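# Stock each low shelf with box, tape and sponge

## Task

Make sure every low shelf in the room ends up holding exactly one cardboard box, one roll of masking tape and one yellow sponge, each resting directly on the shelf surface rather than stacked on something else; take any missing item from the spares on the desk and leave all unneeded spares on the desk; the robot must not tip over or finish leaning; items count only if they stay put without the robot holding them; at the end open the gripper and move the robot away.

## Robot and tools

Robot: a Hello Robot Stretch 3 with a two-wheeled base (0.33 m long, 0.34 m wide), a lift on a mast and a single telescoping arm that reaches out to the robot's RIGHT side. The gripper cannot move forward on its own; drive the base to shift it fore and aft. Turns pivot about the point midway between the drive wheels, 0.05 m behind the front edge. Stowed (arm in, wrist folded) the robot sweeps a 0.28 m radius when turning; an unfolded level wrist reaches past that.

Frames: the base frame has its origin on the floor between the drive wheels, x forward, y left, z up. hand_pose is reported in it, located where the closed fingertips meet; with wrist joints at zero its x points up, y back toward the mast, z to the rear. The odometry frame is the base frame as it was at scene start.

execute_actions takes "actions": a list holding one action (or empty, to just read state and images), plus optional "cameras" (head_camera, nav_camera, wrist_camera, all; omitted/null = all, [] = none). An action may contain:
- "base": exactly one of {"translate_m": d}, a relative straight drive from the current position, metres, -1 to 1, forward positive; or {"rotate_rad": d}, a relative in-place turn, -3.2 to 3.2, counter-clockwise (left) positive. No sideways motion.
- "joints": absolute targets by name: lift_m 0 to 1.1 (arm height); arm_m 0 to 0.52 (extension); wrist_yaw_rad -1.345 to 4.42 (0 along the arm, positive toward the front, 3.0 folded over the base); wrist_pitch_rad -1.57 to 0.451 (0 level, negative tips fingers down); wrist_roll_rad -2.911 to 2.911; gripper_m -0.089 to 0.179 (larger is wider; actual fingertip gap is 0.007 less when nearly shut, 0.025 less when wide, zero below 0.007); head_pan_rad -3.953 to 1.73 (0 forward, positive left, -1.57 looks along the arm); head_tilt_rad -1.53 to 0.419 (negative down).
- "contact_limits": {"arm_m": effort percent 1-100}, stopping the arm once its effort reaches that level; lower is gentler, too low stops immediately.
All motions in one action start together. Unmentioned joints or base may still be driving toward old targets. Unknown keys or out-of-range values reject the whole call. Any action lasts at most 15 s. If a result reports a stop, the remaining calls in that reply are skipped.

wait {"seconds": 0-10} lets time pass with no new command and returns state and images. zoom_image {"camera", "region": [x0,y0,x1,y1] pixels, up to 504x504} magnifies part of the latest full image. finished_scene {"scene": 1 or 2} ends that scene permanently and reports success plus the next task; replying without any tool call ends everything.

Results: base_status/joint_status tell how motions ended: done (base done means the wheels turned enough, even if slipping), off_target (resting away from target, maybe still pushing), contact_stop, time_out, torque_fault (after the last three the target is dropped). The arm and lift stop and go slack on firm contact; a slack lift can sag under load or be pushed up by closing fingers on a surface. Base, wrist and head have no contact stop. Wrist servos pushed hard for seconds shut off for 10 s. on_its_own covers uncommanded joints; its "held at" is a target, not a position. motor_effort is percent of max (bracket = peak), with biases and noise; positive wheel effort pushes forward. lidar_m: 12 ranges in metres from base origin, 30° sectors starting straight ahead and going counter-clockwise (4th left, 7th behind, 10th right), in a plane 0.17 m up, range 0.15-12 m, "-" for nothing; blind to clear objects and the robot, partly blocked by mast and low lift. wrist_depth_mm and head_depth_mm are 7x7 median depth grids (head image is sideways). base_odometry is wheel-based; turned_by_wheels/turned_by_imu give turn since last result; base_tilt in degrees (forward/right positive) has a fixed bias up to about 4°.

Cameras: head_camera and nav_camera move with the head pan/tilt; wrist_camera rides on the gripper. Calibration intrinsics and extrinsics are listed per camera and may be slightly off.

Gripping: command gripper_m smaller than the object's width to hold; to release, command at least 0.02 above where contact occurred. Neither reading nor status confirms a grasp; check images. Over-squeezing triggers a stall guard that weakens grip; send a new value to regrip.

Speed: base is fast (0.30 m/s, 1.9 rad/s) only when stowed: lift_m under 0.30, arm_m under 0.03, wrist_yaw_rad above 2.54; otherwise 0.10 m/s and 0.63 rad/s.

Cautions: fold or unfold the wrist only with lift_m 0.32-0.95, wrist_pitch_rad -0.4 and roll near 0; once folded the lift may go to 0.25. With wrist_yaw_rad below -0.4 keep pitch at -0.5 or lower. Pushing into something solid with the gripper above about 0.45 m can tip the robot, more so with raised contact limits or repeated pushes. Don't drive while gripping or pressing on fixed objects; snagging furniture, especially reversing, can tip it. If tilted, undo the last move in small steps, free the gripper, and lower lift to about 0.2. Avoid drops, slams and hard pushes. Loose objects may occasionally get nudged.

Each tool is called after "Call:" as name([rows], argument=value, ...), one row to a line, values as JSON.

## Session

Call:
execute_actions(actions=[])

Scene clock: 0.00 s.
base_odometry: x=+0.000 y=+0.000 heading=+0.000 (m, m, rad; odometry frame)
turned_by_wheels: +0.000 (rad since the last result)
turned_by_imu: +0.000 (rad since the last result)
base_tilt: forward=-0.3 right=-1.1 (deg)
lidar_m: 0.62 0.70 1.16 0.95 1.31 0.70 0.98 0.84 2.09 1.34 0.73 0.62
head_depth_mm: 535 538 540 543 548 552 554 / 549 553 555 559 563 567 571 / 564 567 571 573 578 582 584 / 580 582 586 592 595 598 601 / 595 602 604 607 611 614 618 / 613 618 622 625 630 633 637 / 632 636 638 645 648 652 658
base_status: not commanded
joint_positions: lift_m=+0.332 arm_m=+0.001 wrist_yaw_rad=+2.806 wrist_pitch_rad=-0.327 wrist_roll_rad=-0.002 gripper_m=+0.037 head_pan_rad=-0.019 head_tilt_rad=-0.016
joint_status: not commanded
motor_effort: left_wheel=+0 right_wheel=+0 lift_m=+24 arm_m=-1 wrist_yaw_rad=+0 wrist_pitch_rad=+5 wrist_roll_rad=+0 gripper_m=+0 head_pan_rad=+0 head_tilt_rad=+2 (%)
hand_pose: x=+0.0561 y=+0.0761 z=+0.3660 quat_wxyz=(+0.231, +0.706, -0.002, +0.669) (m; base frame)
wrist_depth_mm: - - - - - 886 643 / - - - - - 903 638 / - - - - - 930 621 / - 932 938 933 932 832 639 / 732 749 747 722 754 711 650 / 597 - 598 593 562 596 580 / 520 - 515 509 504 510 504
pictures: head_camera (sideways: a quarter turn clockwise sets it upright), nav_camera (sideways: a quarter turn counterclockwise sets it upright), wrist_camera
camera_calibration (this result's frames):
head_camera: T_world_to_cam=[[-0.0370074, 0.00923781, -0.999272, 1.32079], [-0.00685715, 0.999931, 0.00949785, -0.00398493], [0.999291, 0.00720365, -0.0369415, -0.00189002], [0, 0, 0, 1]] pos_world=[0.0507403, -0.00820293, 1.3198]
nav_camera: T_world_to_cam=[[0.0652934, 0.0299013, 0.997418, -1.26283], [0.00637224, -0.999543, 0.0295479, 0.0101773], [0.997846, 0.00442651, -0.0654541, 0.0361483], [0, 0, 0, 1]] pos_world=[0.0463191, 0.0477728, 1.26163]
wrist_camera: T_world_to_cam=[[0.953532, -0.300682, -0.0191452, -0.0150373], [-0.166625, -0.473331, -0.864982, 0.391433], [0.251023, 0.827978, -0.501438, 0.274476], [0, 0, 0, 1]] pos_world=[0.0106615, -0.0465041, 0.475927]
Images, in order (width x height): head_camera 896x504, nav_camera 672x504, wrist_camera 644x364.

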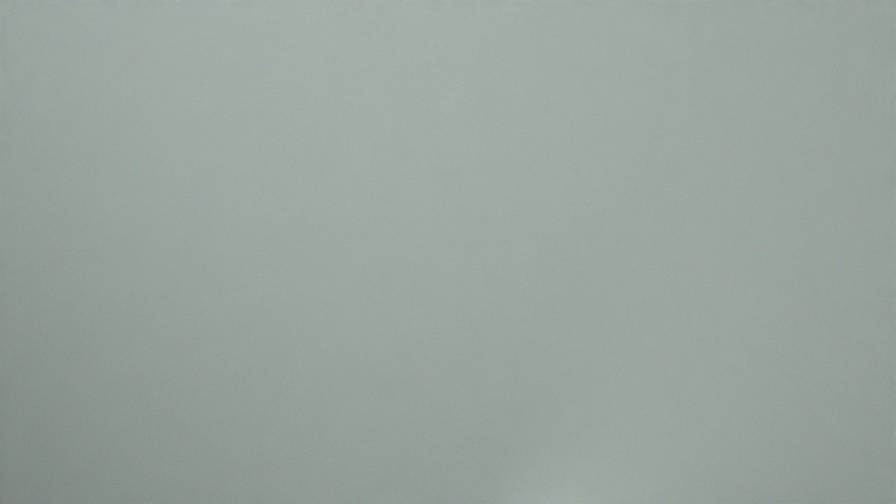

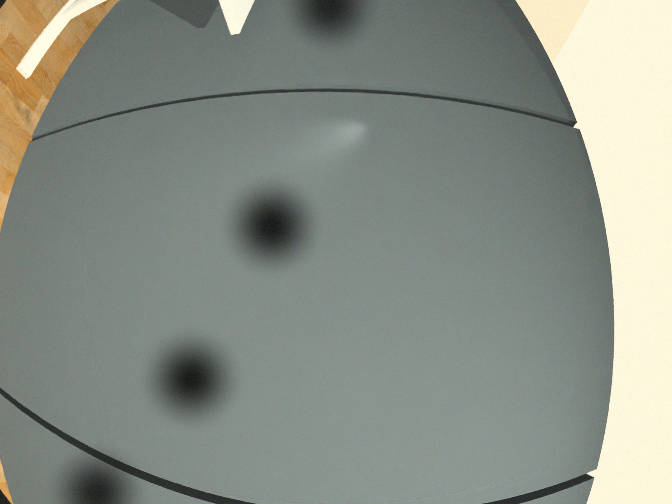

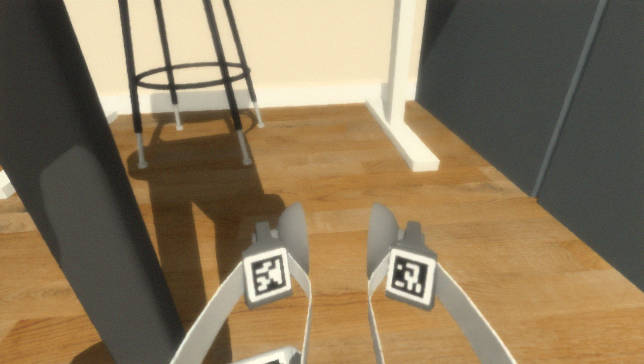

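Mirrored layout, it seems.

Call:
execute_actions([
  {"joints":{"head_pan_rad":1.4,"head_tilt_rad":-0.6,"wrist_pitch_rad":-0.4}},
], cameras=["head_camera","nav_camera"])

Call:
execute_actions([
  {"joints":{"head_pan_rad":-1.8,"lift_m":0.28}},
], cameras=["head_camera","nav_camera"])

Call:
execute_actions([
  {"joints":{"head_pan_rad":-3.0}},
], cameras=["head_camera","nav_camera"])

Scene clock: 4.07 s.
base_odometry: x=+0.000 y=+0.000 heading=+0.000 (m, m, rad; odometry frame)
turned_by_wheels: +0.000 (rad since the last result)
turned_by_imu: +0.000 (rad since the last result)
base_tilt: forward=-0.2 right=-1.1 (deg)
lidar_m: 0.62 0.70 1.16 0.95 1.32 0.70 0.98 0.84 2.09 1.34 0.73 0.62
head_depth_mm: 1273 1352 906 1703 1594 1391 1197 / 1274 1347 911 1799 1753 1434 1206 / 1295 1358 913 1830 1753 1442 1207 / 1294 1371 918 1815 1708 1445 1211 / 1309 1371 927 1311 1718 1431 1213 / 1304 1390 893 1308 1660 1446 1212 / 1319 1399 929 1863 1782 1447 1245
base_status: not commanded
joint_positions: lift_m=+0.332 arm_m=+0.001 wrist_yaw_rad=+2.806 wrist_pitch_rad=-0.415 wrist_roll_rad=-0.002 gripper_m=+0.037 head_pan_rad=+1.393 head_tilt_rad=-0.592
joint_status: all done
motor_effort: left_wheel=+0(1) right_wheel=+0(0) lift_m=+23(24) arm_m=-1(0) wrist_yaw_rad=-1(0) wrist_pitch_rad=+4(5) wrist_roll_rad=+0(0) gripper_m=+0(1) head_pan_rad=+3(34) head_tilt_rad=-4(39) (%)
hand_pose: x=+0.0528 y=+0.0666 z=+0.3459 quat_wxyz=(+0.259, +0.706, +0.028, +0.659) (m; base frame)
wrist_depth_mm: - - - - - 863 637 / - - - - - 880 639 / - - - - - 886 638 / - 810 805 804 795 769 658 / 655 - 661 645 662 642 600 / 547 - 548 556 510 536 527 / 490 478 - 478 474 467 468
pictures: head_camera (sideways: a quarter turn clockwise sets it upright), nav_camera (sideways: a quarter turn counterclockwise sets it upright)
camera_calibration (this result's frames):
head_camera: T_world_to_cam=[[-0.110385, -0.565251, -0.8175, 1.08389], [-0.986727, 0.16089, 0.0219895, -0.0142583], [0.119098, 0.809077, -0.575509, 0.704398], [0, 0, 0, 1]] pos_world=[0.0216834, 0.0450515, 1.29178]
nav_camera: T_world_to_cam=[[0.0752556, 0.594007, 0.800932, -1.00639], [0.99005, -0.140281, 0.0110137, 0.0283219], [0.118898, 0.792134, -0.598654, 0.735421], [0, 0, 0, 1]] pos_world=[-0.0397435, 0.019225, 1.246]
Images, in order (width x height): head_camera 896x504, nav_camera 672x504.

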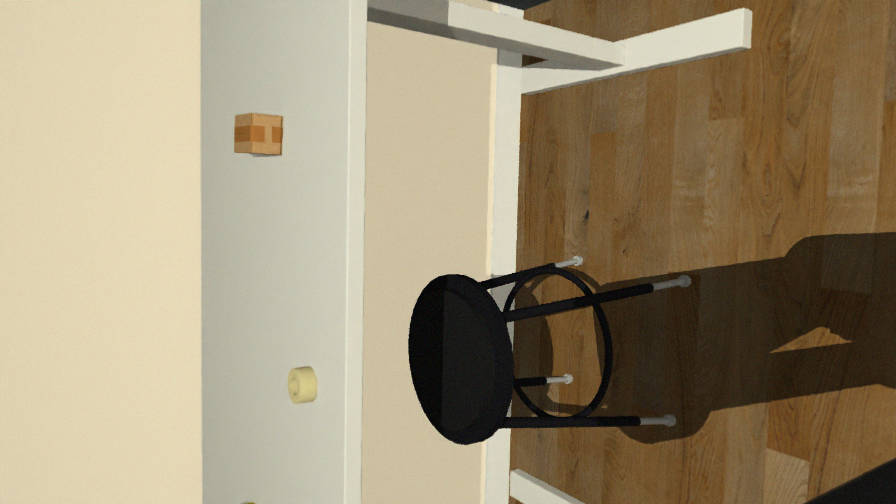

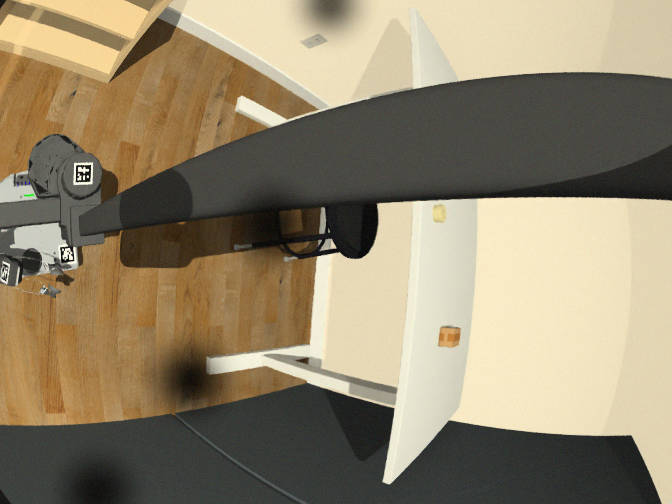

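Scene clock: 6.17 s.
base_odometry: x=+0.000 y=+0.000 heading=+0.000 (m, m, rad; odometry frame)
turned_by_wheels: +0.000 (rad since the last result)
turned_by_imu: +0.000 (rad since the last result)
base_tilt: forward=-0.2 right=-1.1 (deg)
lidar_m: 0.62 0.70 1.16 0.95 1.31 0.70 0.98 0.84 2.08 1.34 0.73 0.62
head_depth_mm: 1837 2033 2286 2279 1755 1432 1203 / 1834 2034 2320 2278 1768 1437 1212 / 1850 2063 2280 2292 1764 1433 1204 / 1853 2060 2334 2294 1767 1434 1216 / 1856 2095 2325 2316 1776 1441 1212 / 1880 2087 2354 2308 1764 1450 1219 / 1875 2104 2342 2338 1647 1449 1218
base_status: not commanded
joint_positions: lift_m=+0.280 arm_m=+0.001 wrist_yaw_rad=+2.806 wrist_pitch_rad=-0.416 wrist_roll_rad=-0.002 gripper_m=+0.037 head_pan_rad=-1.793 head_tilt_rad=-0.593
joint_status: all done
motor_effort: left_wheel=+1(0) right_wheel=+0(0) lift_m=+21(21) arm_m=+0(1) wrist_yaw_rad=+0(1) wrist_pitch_rad=+5(5) wrist_roll_rad=-1(0) gripper_m=+0(0) head_pan_rad=-3(34) head_tilt_rad=-4(5) (%)
hand_pose: x=+0.0528 y=+0.0664 z=+0.2932 quat_wxyz=(+0.260, +0.706, +0.029, +0.659) (m; base frame)
wrist_depth_mm: - - - - - 885 624 / - - - - - 912 641 / - 924 945 908 862 876 643 / - 725 718 710 693 691 623 / 588 - 597 577 594 569 558 / 500 - 512 486 455 481 474 / 441 - - 420 420 413 408
pictures: head_camera (sideways: a quarter turn clockwise sets it upright), nav_camera (sideways: a quarter turn counterclockwise sets it upright)
camera_calibration (this result's frames):
head_camera: T_world_to_cam=[[0.135159, 0.560101, -0.817324, 1.08216], [0.978707, -0.204079, 0.0219945, -0.026254], [-0.15448, -0.802894, -0.575758, 0.706391], [0, 0, 0, 1]] pos_world=[-0.0114463, -0.0443205, 1.29176]
nav_camera: T_world_to_cam=[[-0.101326, -0.590366, 0.80075, -1.00508], [-0.982934, 0.183627, 0.0110023, 0.0403719], [-0.153534, -0.78597, -0.598898, 0.7374], [0, 0, 0, 1]] pos_world=[0.0510587, -0.0212033, 1.246]
Images, in order (width x height): head_camera 896x504, nav_camera 672x504.

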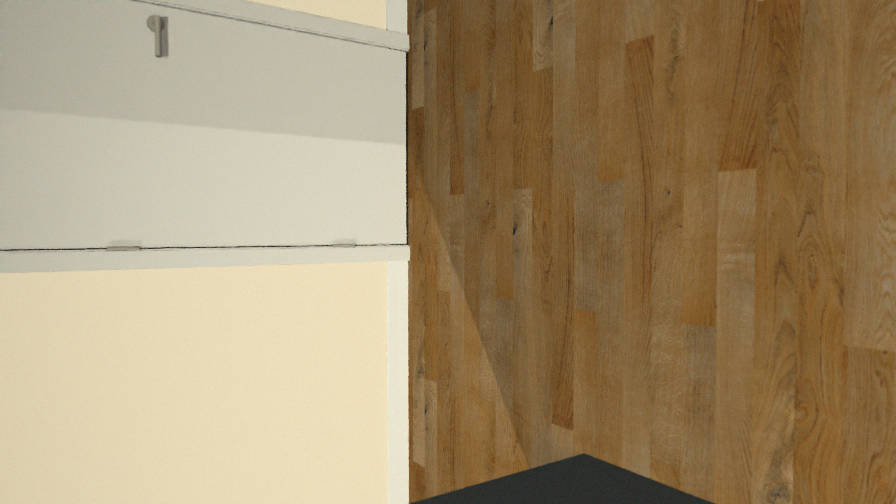

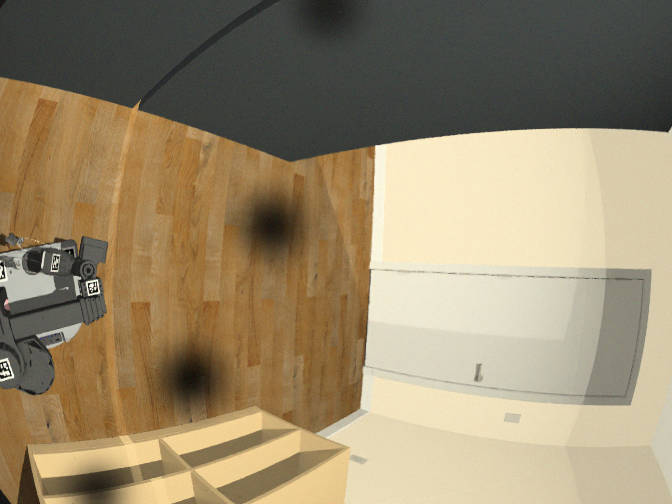

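Scene clock: 7.37 s.
base_odometry: x=+0.000 y=+0.000 heading=+0.000 (m, m, rad; odometry frame)
turned_by_wheels: +0.000 (rad since the last result)
turned_by_imu: +0.000 (rad since the last result)
base_tilt: forward=-0.2 right=-1.1 (deg)
lidar_m: 0.62 0.70 1.16 0.95 1.32 0.70 0.98 0.83 2.09 1.33 0.73 0.62
head_depth_mm: 887 979 1083 1152 957 1072 1172 / 921 1021 1130 1197 994 1136 1191 / 958 1064 1189 1209 1173 1268 1205 / 998 1115 1253 1205 1220 1332 1209 / 1041 1167 1317 1211 1182 1365 1212 / 1090 1222 1396 1220 1397 1440 1215 / 1138 1284 1474 1276 1452 1438 1215
base_status: not commanded
joint_positions: lift_m=+0.280 arm_m=+0.001 wrist_yaw_rad=+2.806 wrist_pitch_rad=-0.416 wrist_roll_rad=-0.002 gripper_m=+0.037 head_pan_rad=-2.993 head_tilt_rad=-0.593
joint_status: all done
motor_effort: left_wheel=+0(0) right_wheel=+0(0) lift_m=+22(22) arm_m=-1(1) wrist_yaw_rad=+0(1) wrist_pitch_rad=+5(5) wrist_roll_rad=+0(0) gripper_m=+0(0) head_pan_rad=-3(33) head_tilt_rad=-4(4) (%)
hand_pose: x=+0.0528 y=+0.0664 z=+0.2932 quat_wxyz=(+0.260, +0.706, +0.029, +0.659) (m; base frame)
wrist_depth_mm: - - - - - 882 624 / - - - - - 890 641 / - 961 924 917 888 826 635 / - 735 725 693 699 696 627 / 607 - 578 578 587 558 562 / 493 - 499 489 458 477 470 / 438 - - 420 417 413 414
pictures: head_camera (sideways: a quarter turn clockwise sets it upright), nav_camera (sideways: a quarter turn counterclockwise sets it upright)
camera_calibration (this result's frames):
head_camera: T_world_to_cam=[[0.571026, 0.0769858, -0.817314, 1.07949], [0.164433, -0.986143, 0.0219948, -0.0212873], [-0.804295, -0.146953, -0.575772, 0.710374], [0, 0, 0, 1]] pos_world=[-0.0415663, 0.000293987, 1.29176]
nav_camera: T_world_to_cam=[[-0.586975, -0.119487, 0.800739, -1.0021], [-0.185028, 0.982672, 0.0110017, 0.0355055], [-0.788179, -0.141701, -0.598912, 0.74129], [0, 0, 0, 1]] pos_world=[0.00262984, -0.0495863, 1.246]
Images, in order (width x height): head_camera 896x504, nav_camera 672x504.

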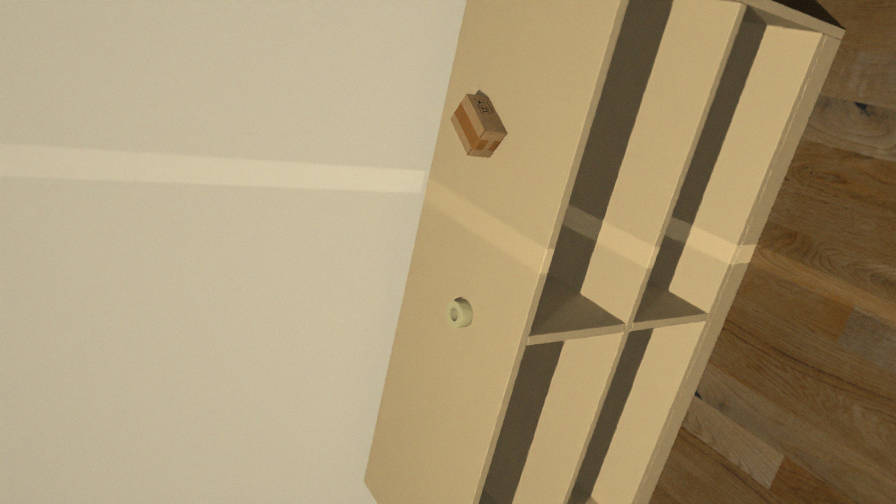

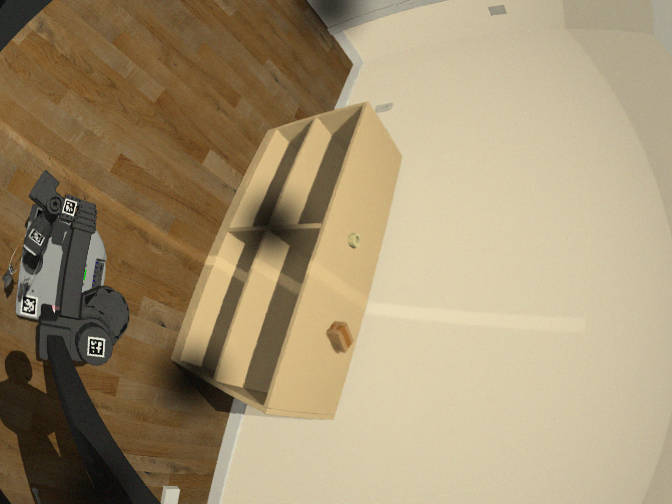

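Call:
execute_actions([
  {"base":{"rotate_rad":1.8},"joints":{"head_pan_rad":0,"head_tilt_rad":-0.5}},
], cameras=["head_camera"])

Scene clock: 14.90 s.
base_odometry: x=+0.000 y=+0.000 heading=+1.800 (m, m, rad; odometry frame)
turned_by_wheels: +1.800 (rad since the last result)
turned_by_imu: +1.808 (rad since the last result)
base_tilt: forward=-0.3 right=-1.1 (deg)
lidar_m: 1.06 1.18 0.70 0.83 1.46 2.18 0.96 0.66 0.62 0.63 0.81 0.95
head_depth_mm: 1250 1360 1077 1621 1775 1522 1261 / 1310 1430 1082 1353 1241 1451 1262 / 1374 1500 1094 1422 1744 1492 1261 / 1445 1577 1100 1951 1939 1534 1258 / 1520 1649 1111 1973 1762 1541 1271 / 1506 1599 1219 1816 1884 1545 1267 / 1318 1394 1367 1564 1668 1544 1268
base_status: done
joint_positions: lift_m=+0.280 arm_m=+0.001 wrist_yaw_rad=+2.806 wrist_pitch_rad=-0.416 wrist_roll_rad=-0.002 gripper_m=+0.037 head_pan_rad=-0.007 head_tilt_rad=-0.507
joint_status: all done
motor_effort: left_wheel=-2(8) right_wheel=+2(6) lift_m=+21(22) arm_m=-1(1) wrist_yaw_rad=+0(1) wrist_pitch_rad=+5(5) wrist_roll_rad=+0(0) gripper_m=+0(0) head_pan_rad=+3(35) head_tilt_rad=+4(15) (%)
hand_pose: x=+0.0528 y=+0.0664 z=+0.2932 quat_wxyz=(+0.260, +0.706, +0.029, +0.659) (m; base frame)
wrist_depth_mm: - 799 - - - 952 941 / - - - - - - - / - 862 831 805 838 864 869 / - 709 710 698 706 676 689 / 591 - 594 577 591 561 540 / 496 - 510 481 456 478 470 / 442 - - 419 415 415 412
pictures: head_camera (sideways: a quarter turn clockwise sets it upright)
camera_calibration (this result's frames):
head_camera: T_world_to_cam=[[-0.503837, 0.0121225, -0.863714, 1.14655], [-0.0111028, 0.999728, 0.0205081, -0.0182834], [0.863727, 0.0199224, -0.503566, 0.606254], [0, 0, 0, 1]] pos_world=[0.0538323, -0.00769854, 1.29595]
Images, in order (width x height): head_camera 896x504.

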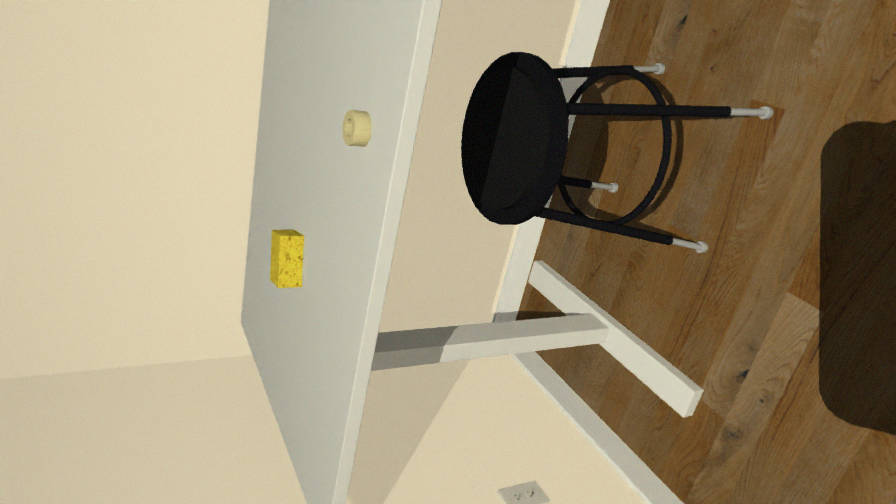

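Call:
execute_actions([
  {"base":{"translate_m":0.47},"joints":{"lift_m":0.72,"head_tilt_rad":-0.55}},
], cameras=["head_camera"])

Call:
zoom_image(camera="head_camera", region=[300, 180, 480, 360])

Scene clock: 24.50 s.
base_odometry: x=-0.107 y=+0.458 heading=+1.800 (m, m, rad; odometry frame)
turned_by_wheels: +0.000 (rad since the last result)
turned_by_imu: +0.000 (rad since the last result)
base_tilt: forward=-0.2 right=-1.1 (deg)
lidar_m: 0.59 0.92 0.91 0.56 1.20 1.56 1.27 0.87 0.82 0.83 0.90 0.52
head_depth_mm: 902 980 966 648 474 429 1151 / 937 1028 970 653 491 795 1205 / 985 1082 977 655 492 864 1235 / 1032 1142 983 657 512 1480 1212 / 1090 1207 989 662 534 1425 1240 / 1144 1249 993 662 1149 1448 1243 / 1069 1133 998 664 1330 1415 1239
base_status: done
joint_positions: lift_m=+0.720 arm_m=+0.001 wrist_yaw_rad=+2.806 wrist_pitch_rad=-0.417 wrist_roll_rad=-0.002 gripper_m=+0.037 head_pan_rad=-0.007 head_tilt_rad=-0.544
joint_status: all done
motor_effort: left_wheel=-2(9) right_wheel=+2(6) lift_m=+26(27) arm_m=-1(1) wrist_yaw_rad=+0(1) wrist_pitch_rad=+5(5) wrist_roll_rad=+0(0) gripper_m=+0(0) head_pan_rad=+3(2) head_tilt_rad=-3(11) (%)
hand_pose: x=+0.0527 y=+0.0663 z=+0.7328 quat_wxyz=(+0.260, +0.706, +0.029, +0.658) (m; base frame)
wrist_depth_mm: - 906 880 855 815 826 787 / - 753 847 913 877 846 852 / - - 742 - - 931 903 / - 868 832 - - - - / 961 - 849 - - - - / - - 928 - 929 941 929 / 885 873 854 855 873 857 848
pictures: head_camera (sideways: a quarter turn clockwise sets it upright)
camera_calibration (this result's frames):
head_camera: T_world_to_cam=[[-0.535723, 0.0122649, -0.844305, 1.12143], [-0.0104823, 0.999721, 0.0211737, -0.0191527], [0.844329, 0.0201935, -0.535445, 0.64785], [0, 0, 0, 1]] pos_world=[0.0535778, -0.00768924, 1.29412]
Images, in order (width x height): head_camera 896x504.

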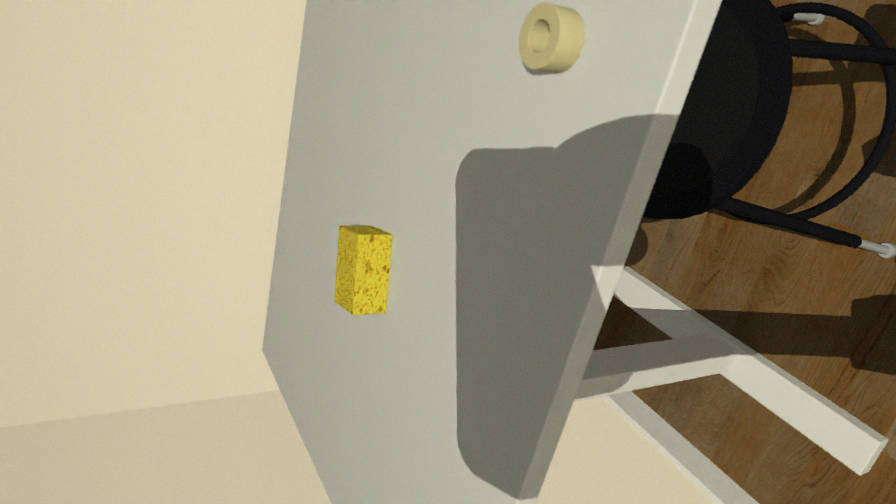

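Region (300, 180, 480, 360) of head_camera's 896x504 image, scaled by 2.800, with more detail than that image has.

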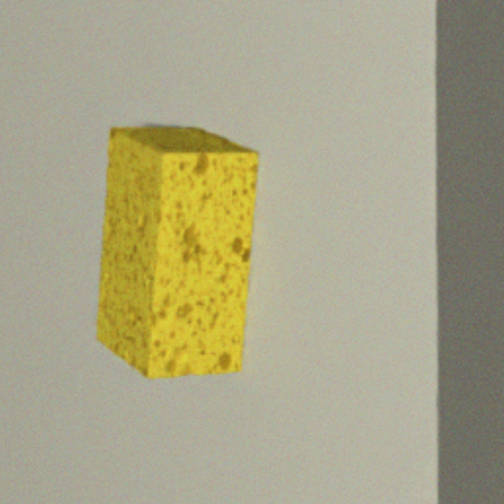

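Call:
execute_actions([
  {"base":{"rotate_rad":1.725},"joints":{"lift_m":0.95,"wrist_yaw_rad":1.1,"head_pan_rad":-1.7}},
], cameras=[])

Call:
execute_actions([
  {"joints":{"lift_m":1.03,"wrist_yaw_rad":-0.35,"arm_m":0.36,"gripper_m":0.179}},
], cameras=["head_camera","wrist_camera"])

Scene clock: 38.27 s.
base_odometry: x=-0.107 y=+0.458 heading=-2.759 (m, m, rad; odometry frame)
turned_by_wheels: +1.725 (rad since the last result)
turned_by_imu: +1.737 (rad since the last result)
base_tilt: forward=-0.3 right=-1.1 (deg)
lidar_m: 0.56 1.01 2.60 1.08 0.84 0.82 0.87 0.90 0.52 0.60 0.93 0.84
head_depth_mm: 918 996 965 651 508 - - / 956 1055 970 652 529 - - / 1012 1110 974 656 493 - - / 1064 1172 984 657 530 1583 - / 1122 1254 988 660 555 1385 - / 1143 1239 995 663 1465 1585 - / 1026 1085 1070 665 1315 - -
base_status: done
joint_positions: lift_m=+0.950 arm_m=+0.001 wrist_yaw_rad=+1.101 wrist_pitch_rad=-0.417 wrist_roll_rad=-0.002 gripper_m=+0.037 head_pan_rad=-1.693 head_tilt_rad=-0.544
joint_status: all done
motor_effort: left_wheel=-3(6) right_wheel=+2(5) lift_m=+27(27) arm_m=-1(1) wrist_yaw_rad=-1(2) wrist_pitch_rad=+5(5) wrist_roll_rad=+0(0) gripper_m=+0(0) head_pan_rad=-3(35) head_tilt_rad=-4(4) (%)
hand_pose: x=+0.1787 y=-0.2473 z=+0.9627 quat_wxyz=(+0.667, +0.487, -0.512, +0.237) (m; base frame)
wrist_depth_mm: 751 726 700 687 663 622 599 / 845 801 754 749 709 667 389 / 928 896 856 801 771 734 343 / 801 807 905 890 885 813 781 / 673 670 869 - 913 940 839 / 817 645 807 - - - 953 / 954 775 - - - - -
pictures: none
No camera images: the call's "cameras" was empty. Leave "cameras" out to get every camera's image.

Scene clock: 42.13 s.
base_odometry: x=-0.107 y=+0.458 heading=-2.759 (m, m, rad; odometry frame)
turned_by_wheels: +0.000 (rad since the last result)
turned_by_imu: +0.000 (rad since the last result)
base_tilt: forward=-0.2 right=-1.1 (deg)
lidar_m: 0.56 1.01 2.60 1.09 0.83 0.82 0.87 0.90 0.52 0.59 0.92 0.84
head_depth_mm: 917 975 - 636 477 790 1152 / 961 - 851 652 490 816 1207 / 1011 1126 856 657 492 919 1205 / 1065 - - 657 531 1481 1244 / 1124 1255 922 661 554 1380 1242 / 1141 1250 993 663 1457 1498 1219 / 1024 1091 1073 665 1314 1400 1250
base_status: not commanded
joint_positions: lift_m=+1.030 arm_m=+0.360 wrist_yaw_rad=-0.349 wrist_pitch_rad=-0.417 wrist_roll_rad=-0.002 gripper_m=+0.179 head_pan_rad=-1.693 head_tilt_rad=-0.544
joint_status: all done
motor_effort: left_wheel=-3(3) right_wheel=+2(2) lift_m=+26(28) arm_m=+2(3) wrist_yaw_rad=+0(3) wrist_pitch_rad=+5(5) wrist_roll_rad=+0(0) gripper_m=+0(100) head_pan_rad=-3(3) head_tilt_rad=-3(3) (%)
hand_pose: x=-0.0984 y=-0.7155 z=+1.0427 quat_wxyz=(+0.657, +0.025, -0.706, -0.265) (m; base frame)
wrist_depth_mm: 559 628 593 561 517 490 464 / 558 684 628 598 570 524 502 / 539 475 464 472 463 458 448 / 369 375 371 367 362 351 357 / 306 315 246 238 296 293 295 / 262 251 226 220 248 246 - / 215 219 219 218 215 216 206
pictures: head_camera (sideways: a quarter turn clockwise sets it upright), wrist_camera
camera_calibration (this result's frames):
head_camera: T_world_to_cam=[[0.0738721, 0.530747, -0.844305, 1.11771], [0.994278, -0.104706, 0.0211737, -0.0252817], [-0.0771658, -0.841038, -0.535445, 0.653471], [0, 0, 0, 1]] pos_world=[-0.00700516, -0.0462765, 1.29412]
wrist_camera: T_world_to_cam=[[-0.948699, 0.315429, -0.0217887, 0.163681], [0.199034, 0.542237, -0.816311, 1.28817], [-0.245674, -0.77877, -0.577201, 0.188546], [0, 0, 0, 1]] pos_world=[-0.0547847, -0.603289, 1.16394]
Images, in order (width x height): head_camera 896x504, wrist_camera 644x364.

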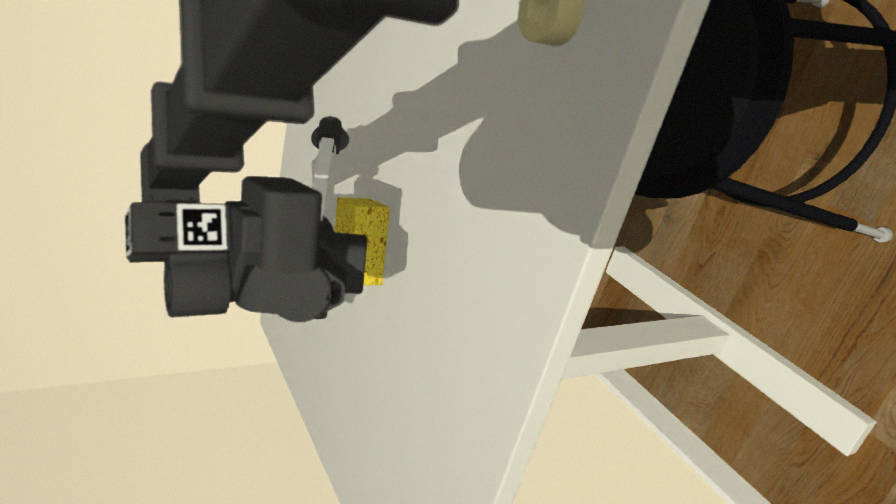

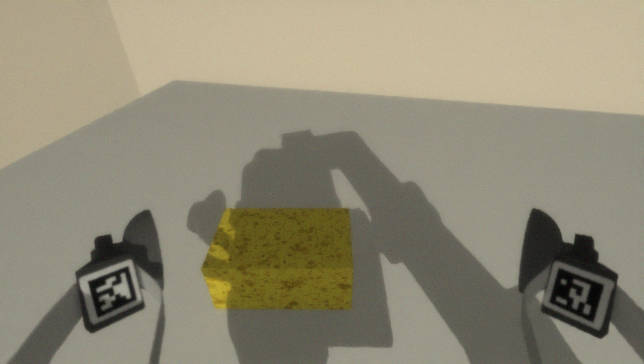

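Call:
execute_actions([
  {"base":{"translate_m":0.018},"joints":{"arm_m":0.428,"lift_m":1.015}},
], cameras=["wrist_camera"])

Call:
execute_actions([
  {"joints":{"lift_m":0.966}},
], cameras=["wrist_camera"])

Scene clock: 49.83 s.
base_odometry: x=-0.123 y=+0.451 heading=-2.759 (m, m, rad; odometry frame)
turned_by_wheels: +0.000 (rad since the last result)
turned_by_imu: +0.000 (rad since the last result)
base_tilt: forward=-0.2 right=-1.1 (deg)
lidar_m: 0.54 1.00 2.59 1.12 0.85 0.83 0.89 0.91 0.53 0.60 0.91 0.81
head_depth_mm: 922 990 - 595 489 793 1176 / 969 1030 851 653 491 823 1239 / 1022 1085 909 656 510 1093 1176 / 1072 - 784 659 532 1492 1240 / 1133 1263 925 661 1161 1386 1240 / 1135 1226 993 661 1483 1495 1211 / 1008 1066 1071 665 1294 1375 1246
base_status: done
joint_positions: lift_m=+1.015 arm_m=+0.428 wrist_yaw_rad=-0.349 wrist_pitch_rad=-0.417 wrist_roll_rad=-0.002 gripper_m=+0.179 head_pan_rad=-1.693 head_tilt_rad=-0.544
joint_status: all done
motor_effort: left_wheel=-2(3) right_wheel=+2(5) lift_m=+21(23) arm_m=+3(3) wrist_yaw_rad=+0(1) wrist_pitch_rad=+5(5) wrist_roll_rad=+0(0) gripper_m=+0(0) head_pan_rad=-3(2) head_tilt_rad=-3(3) (%)
hand_pose: x=-0.0984 y=-0.7835 z=+1.0279 quat_wxyz=(+0.657, +0.025, -0.706, -0.265) (m; base frame)
wrist_depth_mm: 510 595 559 518 480 458 424 / 515 635 582 555 524 483 464 / 509 452 438 445 428 423 417 / 350 344 340 338 330 334 325 / 282 293 278 273 271 271 279 / 245 232 229 181 185 230 - / 201 205 194 161 160 201 193
pictures: wrist_camera
camera_calibration (this result's frames):
wrist_camera: T_world_to_cam=[[-0.948699, 0.31543, -0.0217888, 0.184809], [0.199035, 0.542237, -0.816311, 1.31298], [-0.245674, -0.77877, -0.577201, 0.127062], [0, 0, 0, 1]] pos_world=[-0.0547848, -0.671288, 1.14917]
Images, in order (width x height): wrist_camera 644x364.

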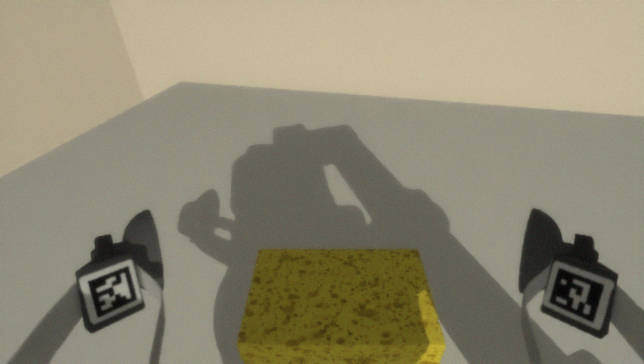

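Scene clock: 51.10 s.
base_odometry: x=-0.123 y=+0.451 heading=-2.759 (m, m, rad; odometry frame)
turned_by_wheels: +0.000 (rad since the last result)
turned_by_imu: +0.000 (rad since the last result)
base_tilt: forward=-0.3 right=-1.0 (deg)
lidar_m: 0.54 0.99 2.59 1.12 0.85 0.84 0.89 0.91 0.53 0.60 0.91 0.81
head_depth_mm: 923 1004 1040 - 457 793 1174 / 967 1058 - 597 492 821 1232 / 1018 1104 913 655 512 1092 1182 / 1074 1166 - 656 532 1486 1246 / 1133 1254 988 660 1159 1386 1240 / 1140 1224 995 662 1477 1490 1211 / 1009 1069 1074 665 1296 1385 1252
base_status: not commanded
joint_positions: lift_m=+0.966 arm_m=+0.428 wrist_yaw_rad=-0.349 wrist_pitch_rad=-0.417 wrist_roll_rad=-0.002 gripper_m=+0.179 head_pan_rad=-1.693 head_tilt_rad=-0.544
joint_status: all done
motor_effort: left_wheel=-3(2) right_wheel=+2(2) lift_m=+21(20) arm_m=+2(2) wrist_yaw_rad=-1(0) wrist_pitch_rad=+5(5) wrist_roll_rad=+0(0) gripper_m=+0(0) head_pan_rad=-3(2) head_tilt_rad=-4(4) (%)
hand_pose: x=-0.0984 y=-0.7835 z=+0.9789 quat_wxyz=(+0.657, +0.025, -0.706, -0.265) (m; base frame)
wrist_depth_mm: 506 603 555 514 486 446 424 / 515 480 465 460 458 450 436 / 339 340 336 326 325 319 311 / 261 261 255 255 252 249 246 / 213 219 195 146 144 204 210 / 185 176 136 130 130 168 - / - 154 149 146 144 151 144
pictures: wrist_camera
camera_calibration (this result's frames):
wrist_camera: T_world_to_cam=[[-0.948699, 0.31543, -0.0217886, 0.183741], [0.199035, 0.542237, -0.816311, 1.27298], [-0.245674, -0.77877, -0.577201, 0.0987764], [0, 0, 0, 1]] pos_world=[-0.0547848, -0.671288, 1.10016]
Images, in order (width x height): wrist_camera 644x364.

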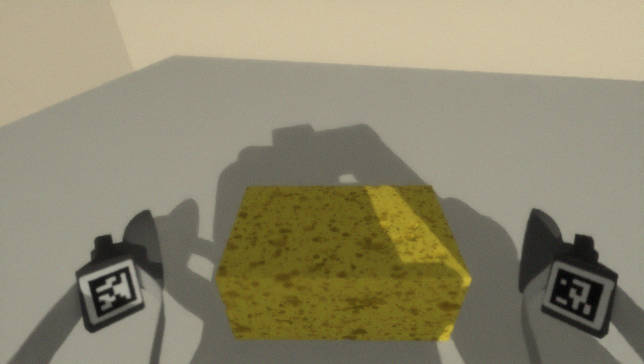

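Call:
execute_actions([
  {"joints":{"gripper_m":0.068}},
], cameras=[])

Call:
execute_actions([
  {"joints":{"lift_m":0.995,"head_pan_rad":-0.1,"head_tilt_rad":-0.8}},
], cameras=["wrist_camera","head_camera"])

Scene clock: 54.83 s.
base_odometry: x=-0.123 y=+0.451 heading=-2.759 (m, m, rad; odometry frame)
turned_by_wheels: +0.000 (rad since the last result)
turned_by_imu: +0.000 (rad since the last result)
base_tilt: forward=-0.2 right=-1.2 (deg)
lidar_m: 0.54 0.99 2.59 1.12 0.85 0.83 0.89 0.91 0.53 0.60 0.91 0.81
head_depth_mm: 921 1005 1032 - 458 791 1174 / 966 1059 - 597 490 822 1241 / 1015 1103 908 654 510 1095 1182 / 1073 1161 - 657 533 1492 1241 / 1134 1251 989 659 1165 1386 1242 / 1135 1214 995 662 1491 1494 1217 / 1011 1074 1071 665 1292 1376 1240
base_status: not commanded
joint_positions: lift_m=+0.966 arm_m=+0.428 wrist_yaw_rad=-0.349 wrist_pitch_rad=-0.417 wrist_roll_rad=-0.002 gripper_m=+0.069 head_pan_rad=-1.693 head_tilt_rad=-0.544
joint_status: all done
motor_effort: left_wheel=-2(2) right_wheel=+2(1) lift_m=+22(21) arm_m=+2(2) wrist_yaw_rad=-1(1) wrist_pitch_rad=+5(5) wrist_roll_rad=+0(0) gripper_m=-22(100) head_pan_rad=-3(3) head_tilt_rad=-3(3) (%)
hand_pose: x=-0.0984 y=-0.7835 z=+0.9789 quat_wxyz=(+0.657, +0.025, -0.706, -0.265) (m; base frame)
wrist_depth_mm: 512 589 564 514 476 451 428 / 509 484 473 462 446 448 440 / 342 340 335 327 323 318 318 / 263 260 258 178 238 249 246 / 213 212 147 145 143 213 202 / 179 179 137 135 134 - 173 / 155 155 153 148 147 150 149
pictures: none
No camera images: the call's "cameras" was empty. Leave "cameras" out to get every camera's image.

Scene clock: 56.20 s.
base_odometry: x=-0.123 y=+0.451 heading=-2.759 (m, m, rad; odometry frame)
turned_by_wheels: +0.000 (rad since the last result)
turned_by_imu: +0.000 (rad since the last result)
base_tilt: forward=-0.2 right=-1.1 (deg)
lidar_m: 0.54 1.00 2.59 1.12 0.85 0.83 0.88 0.91 0.53 0.60 0.91 0.81
head_depth_mm: 738 830 951 1120 1333 1270 1117 / 778 881 1015 1209 1417 1281 1124 / 817 929 1062 1018 1335 1289 1118 / 866 994 1120 943 1023 1243 1129 / 914 1064 1171 944 1153 1284 1126 / 973 1147 1185 1004 1381 1291 1127 / 1044 1244 1191 1227 1433 1296 1126
base_status: not commanded
joint_positions: lift_m=+0.995 arm_m=+0.428 wrist_yaw_rad=-0.349 wrist_pitch_rad=-0.417 wrist_roll_rad=-0.002 gripper_m=+0.069 head_pan_rad=-0.107 head_tilt_rad=-0.790
joint_status: all done
motor_effort: left_wheel=-2(3) right_wheel=+1(2) lift_m=+25(29) arm_m=+2(2) wrist_yaw_rad=-1(0) wrist_pitch_rad=+5(5) wrist_roll_rad=+0(0) gripper_m=-22(23) head_pan_rad=+3(34) head_tilt_rad=-6(26) (%)
hand_pose: x=-0.0984 y=-0.7835 z=+1.0077 quat_wxyz=(+0.657, +0.025, -0.706, -0.265) (m; base frame)
wrist_depth_mm: 511 599 552 512 480 449 428 / 512 609 549 544 506 485 458 / 483 406 399 394 388 381 375 / 313 312 308 178 287 299 294 / 255 249 147 146 143 252 241 / 214 214 136 134 133 - 204 / 184 182 178 173 170 178 178
pictures: head_camera (sideways: a quarter turn clockwise sets it upright), wrist_camera
camera_calibration (this result's frames):
head_camera: T_world_to_cam=[[-0.720079, 0.0861023, -0.68853, 0.919509], [0.0952976, 0.99514, 0.0247806, -0.0244864], [0.687317, -0.0477712, -0.724785, 0.895105], [0, 0, 0, 1]] pos_world=[0.049231, -0.0120443, 1.28247]
wrist_camera: T_world_to_cam=[[-0.948699, 0.315429, -0.0217892, 0.184369], [0.199041, 0.542256, -0.816297, 1.29647], [-0.245669, -0.778757, -0.577221, 0.115421], [0, 0, 0, 1]] pos_world=[-0.0547846, -0.671289, 1.12894]
Images, in order (width x height): head_camera 896x504, wrist_camera 644x364.

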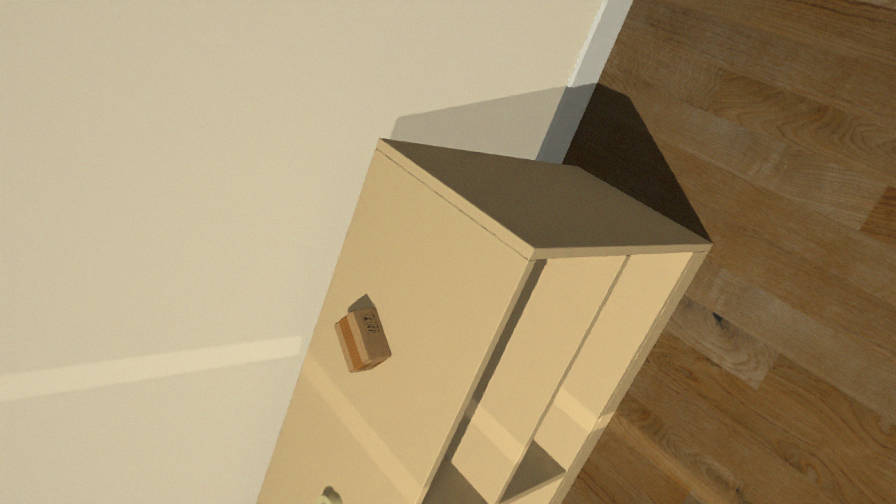

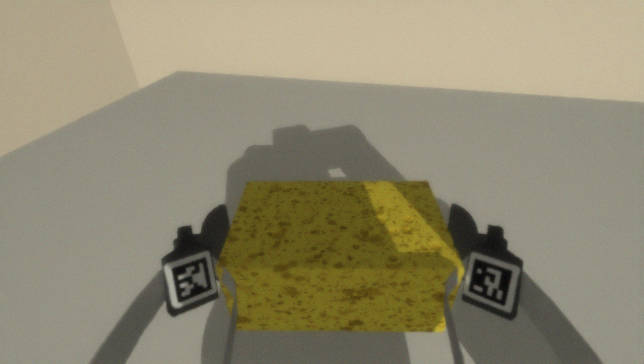

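Call:
execute_actions([
  {"base":{"rotate_rad":0.95},"joints":{"arm_m":0.24,"wrist_yaw_rad":0,"head_pan_rad":-1.5}},
], cameras=[])

Call:
execute_actions([
  {"base":{"translate_m":0.74},"joints":{"lift_m":0.74,"head_tilt_rad":-0.9}},
], cameras=["wrist_camera","head_camera"])

Scene clock: 74.70 s.
base_odometry: x=-0.123 y=+0.451 heading=-1.809 (m, m, rad; odometry frame)
turned_by_wheels: +0.950 (rad since the last result)
turned_by_imu: +0.957 (rad since the last result)
base_tilt: forward=-0.3 right=-1.1 (deg)
lidar_m: 2.60 1.22 0.87 0.83 0.86 0.91 0.53 0.60 0.93 0.89 0.54 1.00
head_depth_mm: - - 1000 1193 1417 1271 1119 / 714 - 1019 1213 1412 1278 1122 / 737 834 1035 1229 1444 1280 1122 / 755 865 1022 1229 1465 1283 1125 / 762 875 1032 1218 1436 1261 1126 / 765 881 1043 974 936 1213 1132 / 773 890 1049 948 1033 1238 1130
base_status: done
joint_positions: lift_m=+0.995 arm_m=+0.240 wrist_yaw_rad=+0.000 wrist_pitch_rad=-0.417 wrist_roll_rad=-0.002 gripper_m=+0.069 head_pan_rad=-1.493 head_tilt_rad=-0.790
joint_status: all done
motor_effort: left_wheel=-2(8) right_wheel=+2(6) lift_m=+26(25) arm_m=-5(3) wrist_yaw_rad=+0(2) wrist_pitch_rad=+5(5) wrist_roll_rad=+0(0) gripper_m=-22(22) head_pan_rad=-3(33) head_tilt_rad=-6(6) (%)
hand_pose: x=-0.0215 y=-0.6098 z=+1.0077 quat_wxyz=(+0.693, +0.147, -0.691, -0.147) (m; base frame)
wrist_depth_mm: 369 370 369 370 369 367 369 / 403 405 399 402 404 407 402 / 446 442 442 439 435 436 439 / 492 495 481 177 469 503 487 / 544 550 147 146 144 533 547 / 611 612 136 135 134 - 643 / 542 566 748 754 753 719 739
pictures: none
No camera images: the call's "cameras" was empty. Leave "cameras" out to get every camera's image.

Scene clock: 83.60 s.
base_odometry: x=-0.298 y=-0.268 heading=-1.809 (m, m, rad; odometry frame)
turned_by_wheels: +0.000 (rad since the last result)
turned_by_imu: -0.001 (rad since the last result)
base_tilt: forward=-0.2 right=-1.1 (deg)
lidar_m: 1.86 1.24 0.89 0.85 0.88 1.18 1.27 1.27 0.64 0.56 0.48 0.87
head_depth_mm: 744 870 988 - - - 1075 / 750 878 1000 - 1027 1210 1115 / 756 886 1012 818 1032 1216 1126 / 760 893 998 855 1059 1231 1119 / 768 899 1003 860 1035 1236 1101 / 776 909 1005 862 1080 1232 1107 / 780 918 1019 865 1104 1247 1106
base_status: done
joint_positions: lift_m=+0.740 arm_m=+0.240 wrist_yaw_rad=+0.000 wrist_pitch_rad=-0.418 wrist_roll_rad=-0.002 gripper_m=+0.069 head_pan_rad=-1.493 head_tilt_rad=-0.889
joint_status: all done
motor_effort: left_wheel=-2(4) right_wheel=+1(5) lift_m=+21(23) arm_m=-3(4) wrist_yaw_rad=+0(0) wrist_pitch_rad=+5(5) wrist_roll_rad=+0(0) gripper_m=-22(22) head_pan_rad=-3(3) head_tilt_rad=-6(20) (%)
hand_pose: x=-0.0215 y=-0.6097 z=+0.7529 quat_wxyz=(+0.693, +0.147, -0.691, -0.147) (m; base frame)
wrist_depth_mm: 354 348 347 354 352 354 354 / 383 391 384 393 384 383 387 / 425 424 420 421 420 428 417 / 465 453 456 177 442 460 465 / 374 373 146 145 144 368 361 / 318 317 137 135 134 - 302 / 253 266 263 254 253 250 261
pictures: head_camera (sideways: a quarter turn clockwise sets it upright), wrist_camera
camera_calibration (this result's frames):
head_camera: T_world_to_cam=[[-0.0528187, 0.787723, -0.613761, 0.818015], [0.995883, 0.086893, 0.0258184, -0.0313278], [0.0736693, -0.609871, -0.789069, 0.982443], [0, 0, 0, 1]] pos_world=[0.00202944, -0.0424837, 1.27809]
wrist_camera: T_world_to_cam=[[-0.999359, -0.0284178, -0.0217899, -0.0138334], [0.00136814, 0.57774, -0.81622, 0.996287], [0.0357841, -0.815726, -0.57733, 0.106104], [0, 0, 0, 1]] pos_world=[-0.0189844, -0.489436, 0.874144]
Images, in order (width x height): head_camera 896x504, wrist_camera 644x364.

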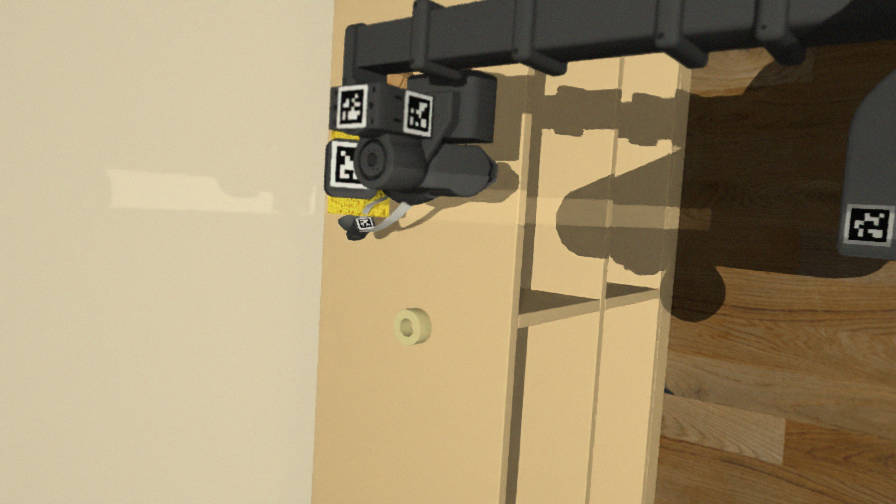

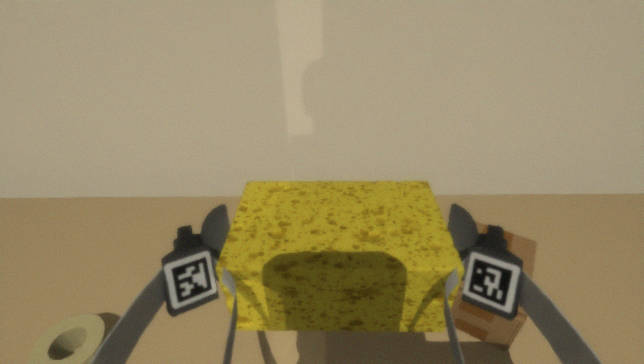

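Call:
execute_actions([
  {"base":{"translate_m":0.035},"joints":{"lift_m":0.626}},
], cameras=["wrist_camera"])

Scene clock: 88.10 s.
base_odometry: x=-0.306 y=-0.302 heading=-1.809 (m, m, rad; odometry frame)
turned_by_wheels: +0.000 (rad since the last result)
turned_by_imu: +0.000 (rad since the last result)
base_tilt: forward=-0.3 right=-1.1 (deg)
lidar_m: 1.82 1.91 0.89 0.85 0.88 1.18 1.30 0.66 0.67 0.47 0.48 0.84
head_depth_mm: 742 869 988 850 1027 1210 - / 749 874 988 887 1021 1214 1118 / 757 882 995 845 1028 1214 1128 / 762 892 999 858 1035 1229 1124 / 766 898 999 858 1072 1232 1100 / 774 903 1010 863 1077 1230 1108 / 778 915 1018 864 1106 1249 1106
base_status: done
joint_positions: lift_m=+0.626 arm_m=+0.240 wrist_yaw_rad=+0.000 wrist_pitch_rad=-0.418 wrist_roll_rad=-0.002 gripper_m=+0.069 head_pan_rad=-1.493 head_tilt_rad=-0.889
joint_status: all done
motor_effort: left_wheel=-2(4) right_wheel=+2(4) lift_m=+22(22) arm_m=-3(4) wrist_yaw_rad=-1(0) wrist_pitch_rad=+5(5) wrist_roll_rad=+0(0) gripper_m=-22(22) head_pan_rad=-3(3) head_tilt_rad=-7(7) (%)
hand_pose: x=-0.0215 y=-0.6097 z=+0.6388 quat_wxyz=(+0.693, +0.147, -0.691, -0.147) (m; base frame)
wrist_depth_mm: 352 349 352 352 355 355 355 / 378 384 389 386 388 387 387 / 348 337 335 332 327 318 210 / 263 262 259 178 242 239 180 / 186 214 147 145 144 204 189 / 175 179 136 135 133 - 173 / 154 154 153 149 148 151 150
pictures: wrist_camera
camera_calibration (this result's frames):
wrist_camera: T_world_to_cam=[[-0.999359, -0.0284164, -0.0217915, -0.0163157], [0.00136813, 0.577787, -0.816186, 0.903228], [0.0357839, -0.815693, -0.577378, 0.0403374], [0, 0, 0, 1]] pos_world=[-0.0189844, -0.489434, 0.760137]
Images, in order (width x height): wrist_camera 644x364.

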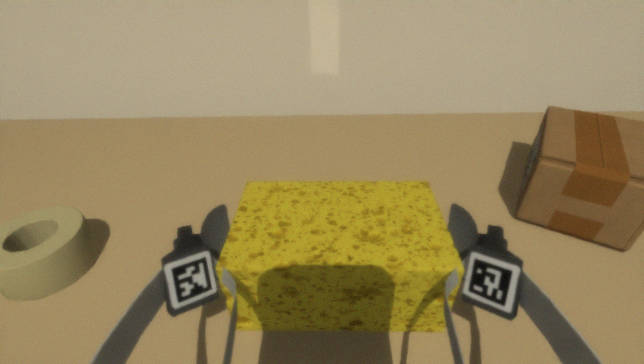

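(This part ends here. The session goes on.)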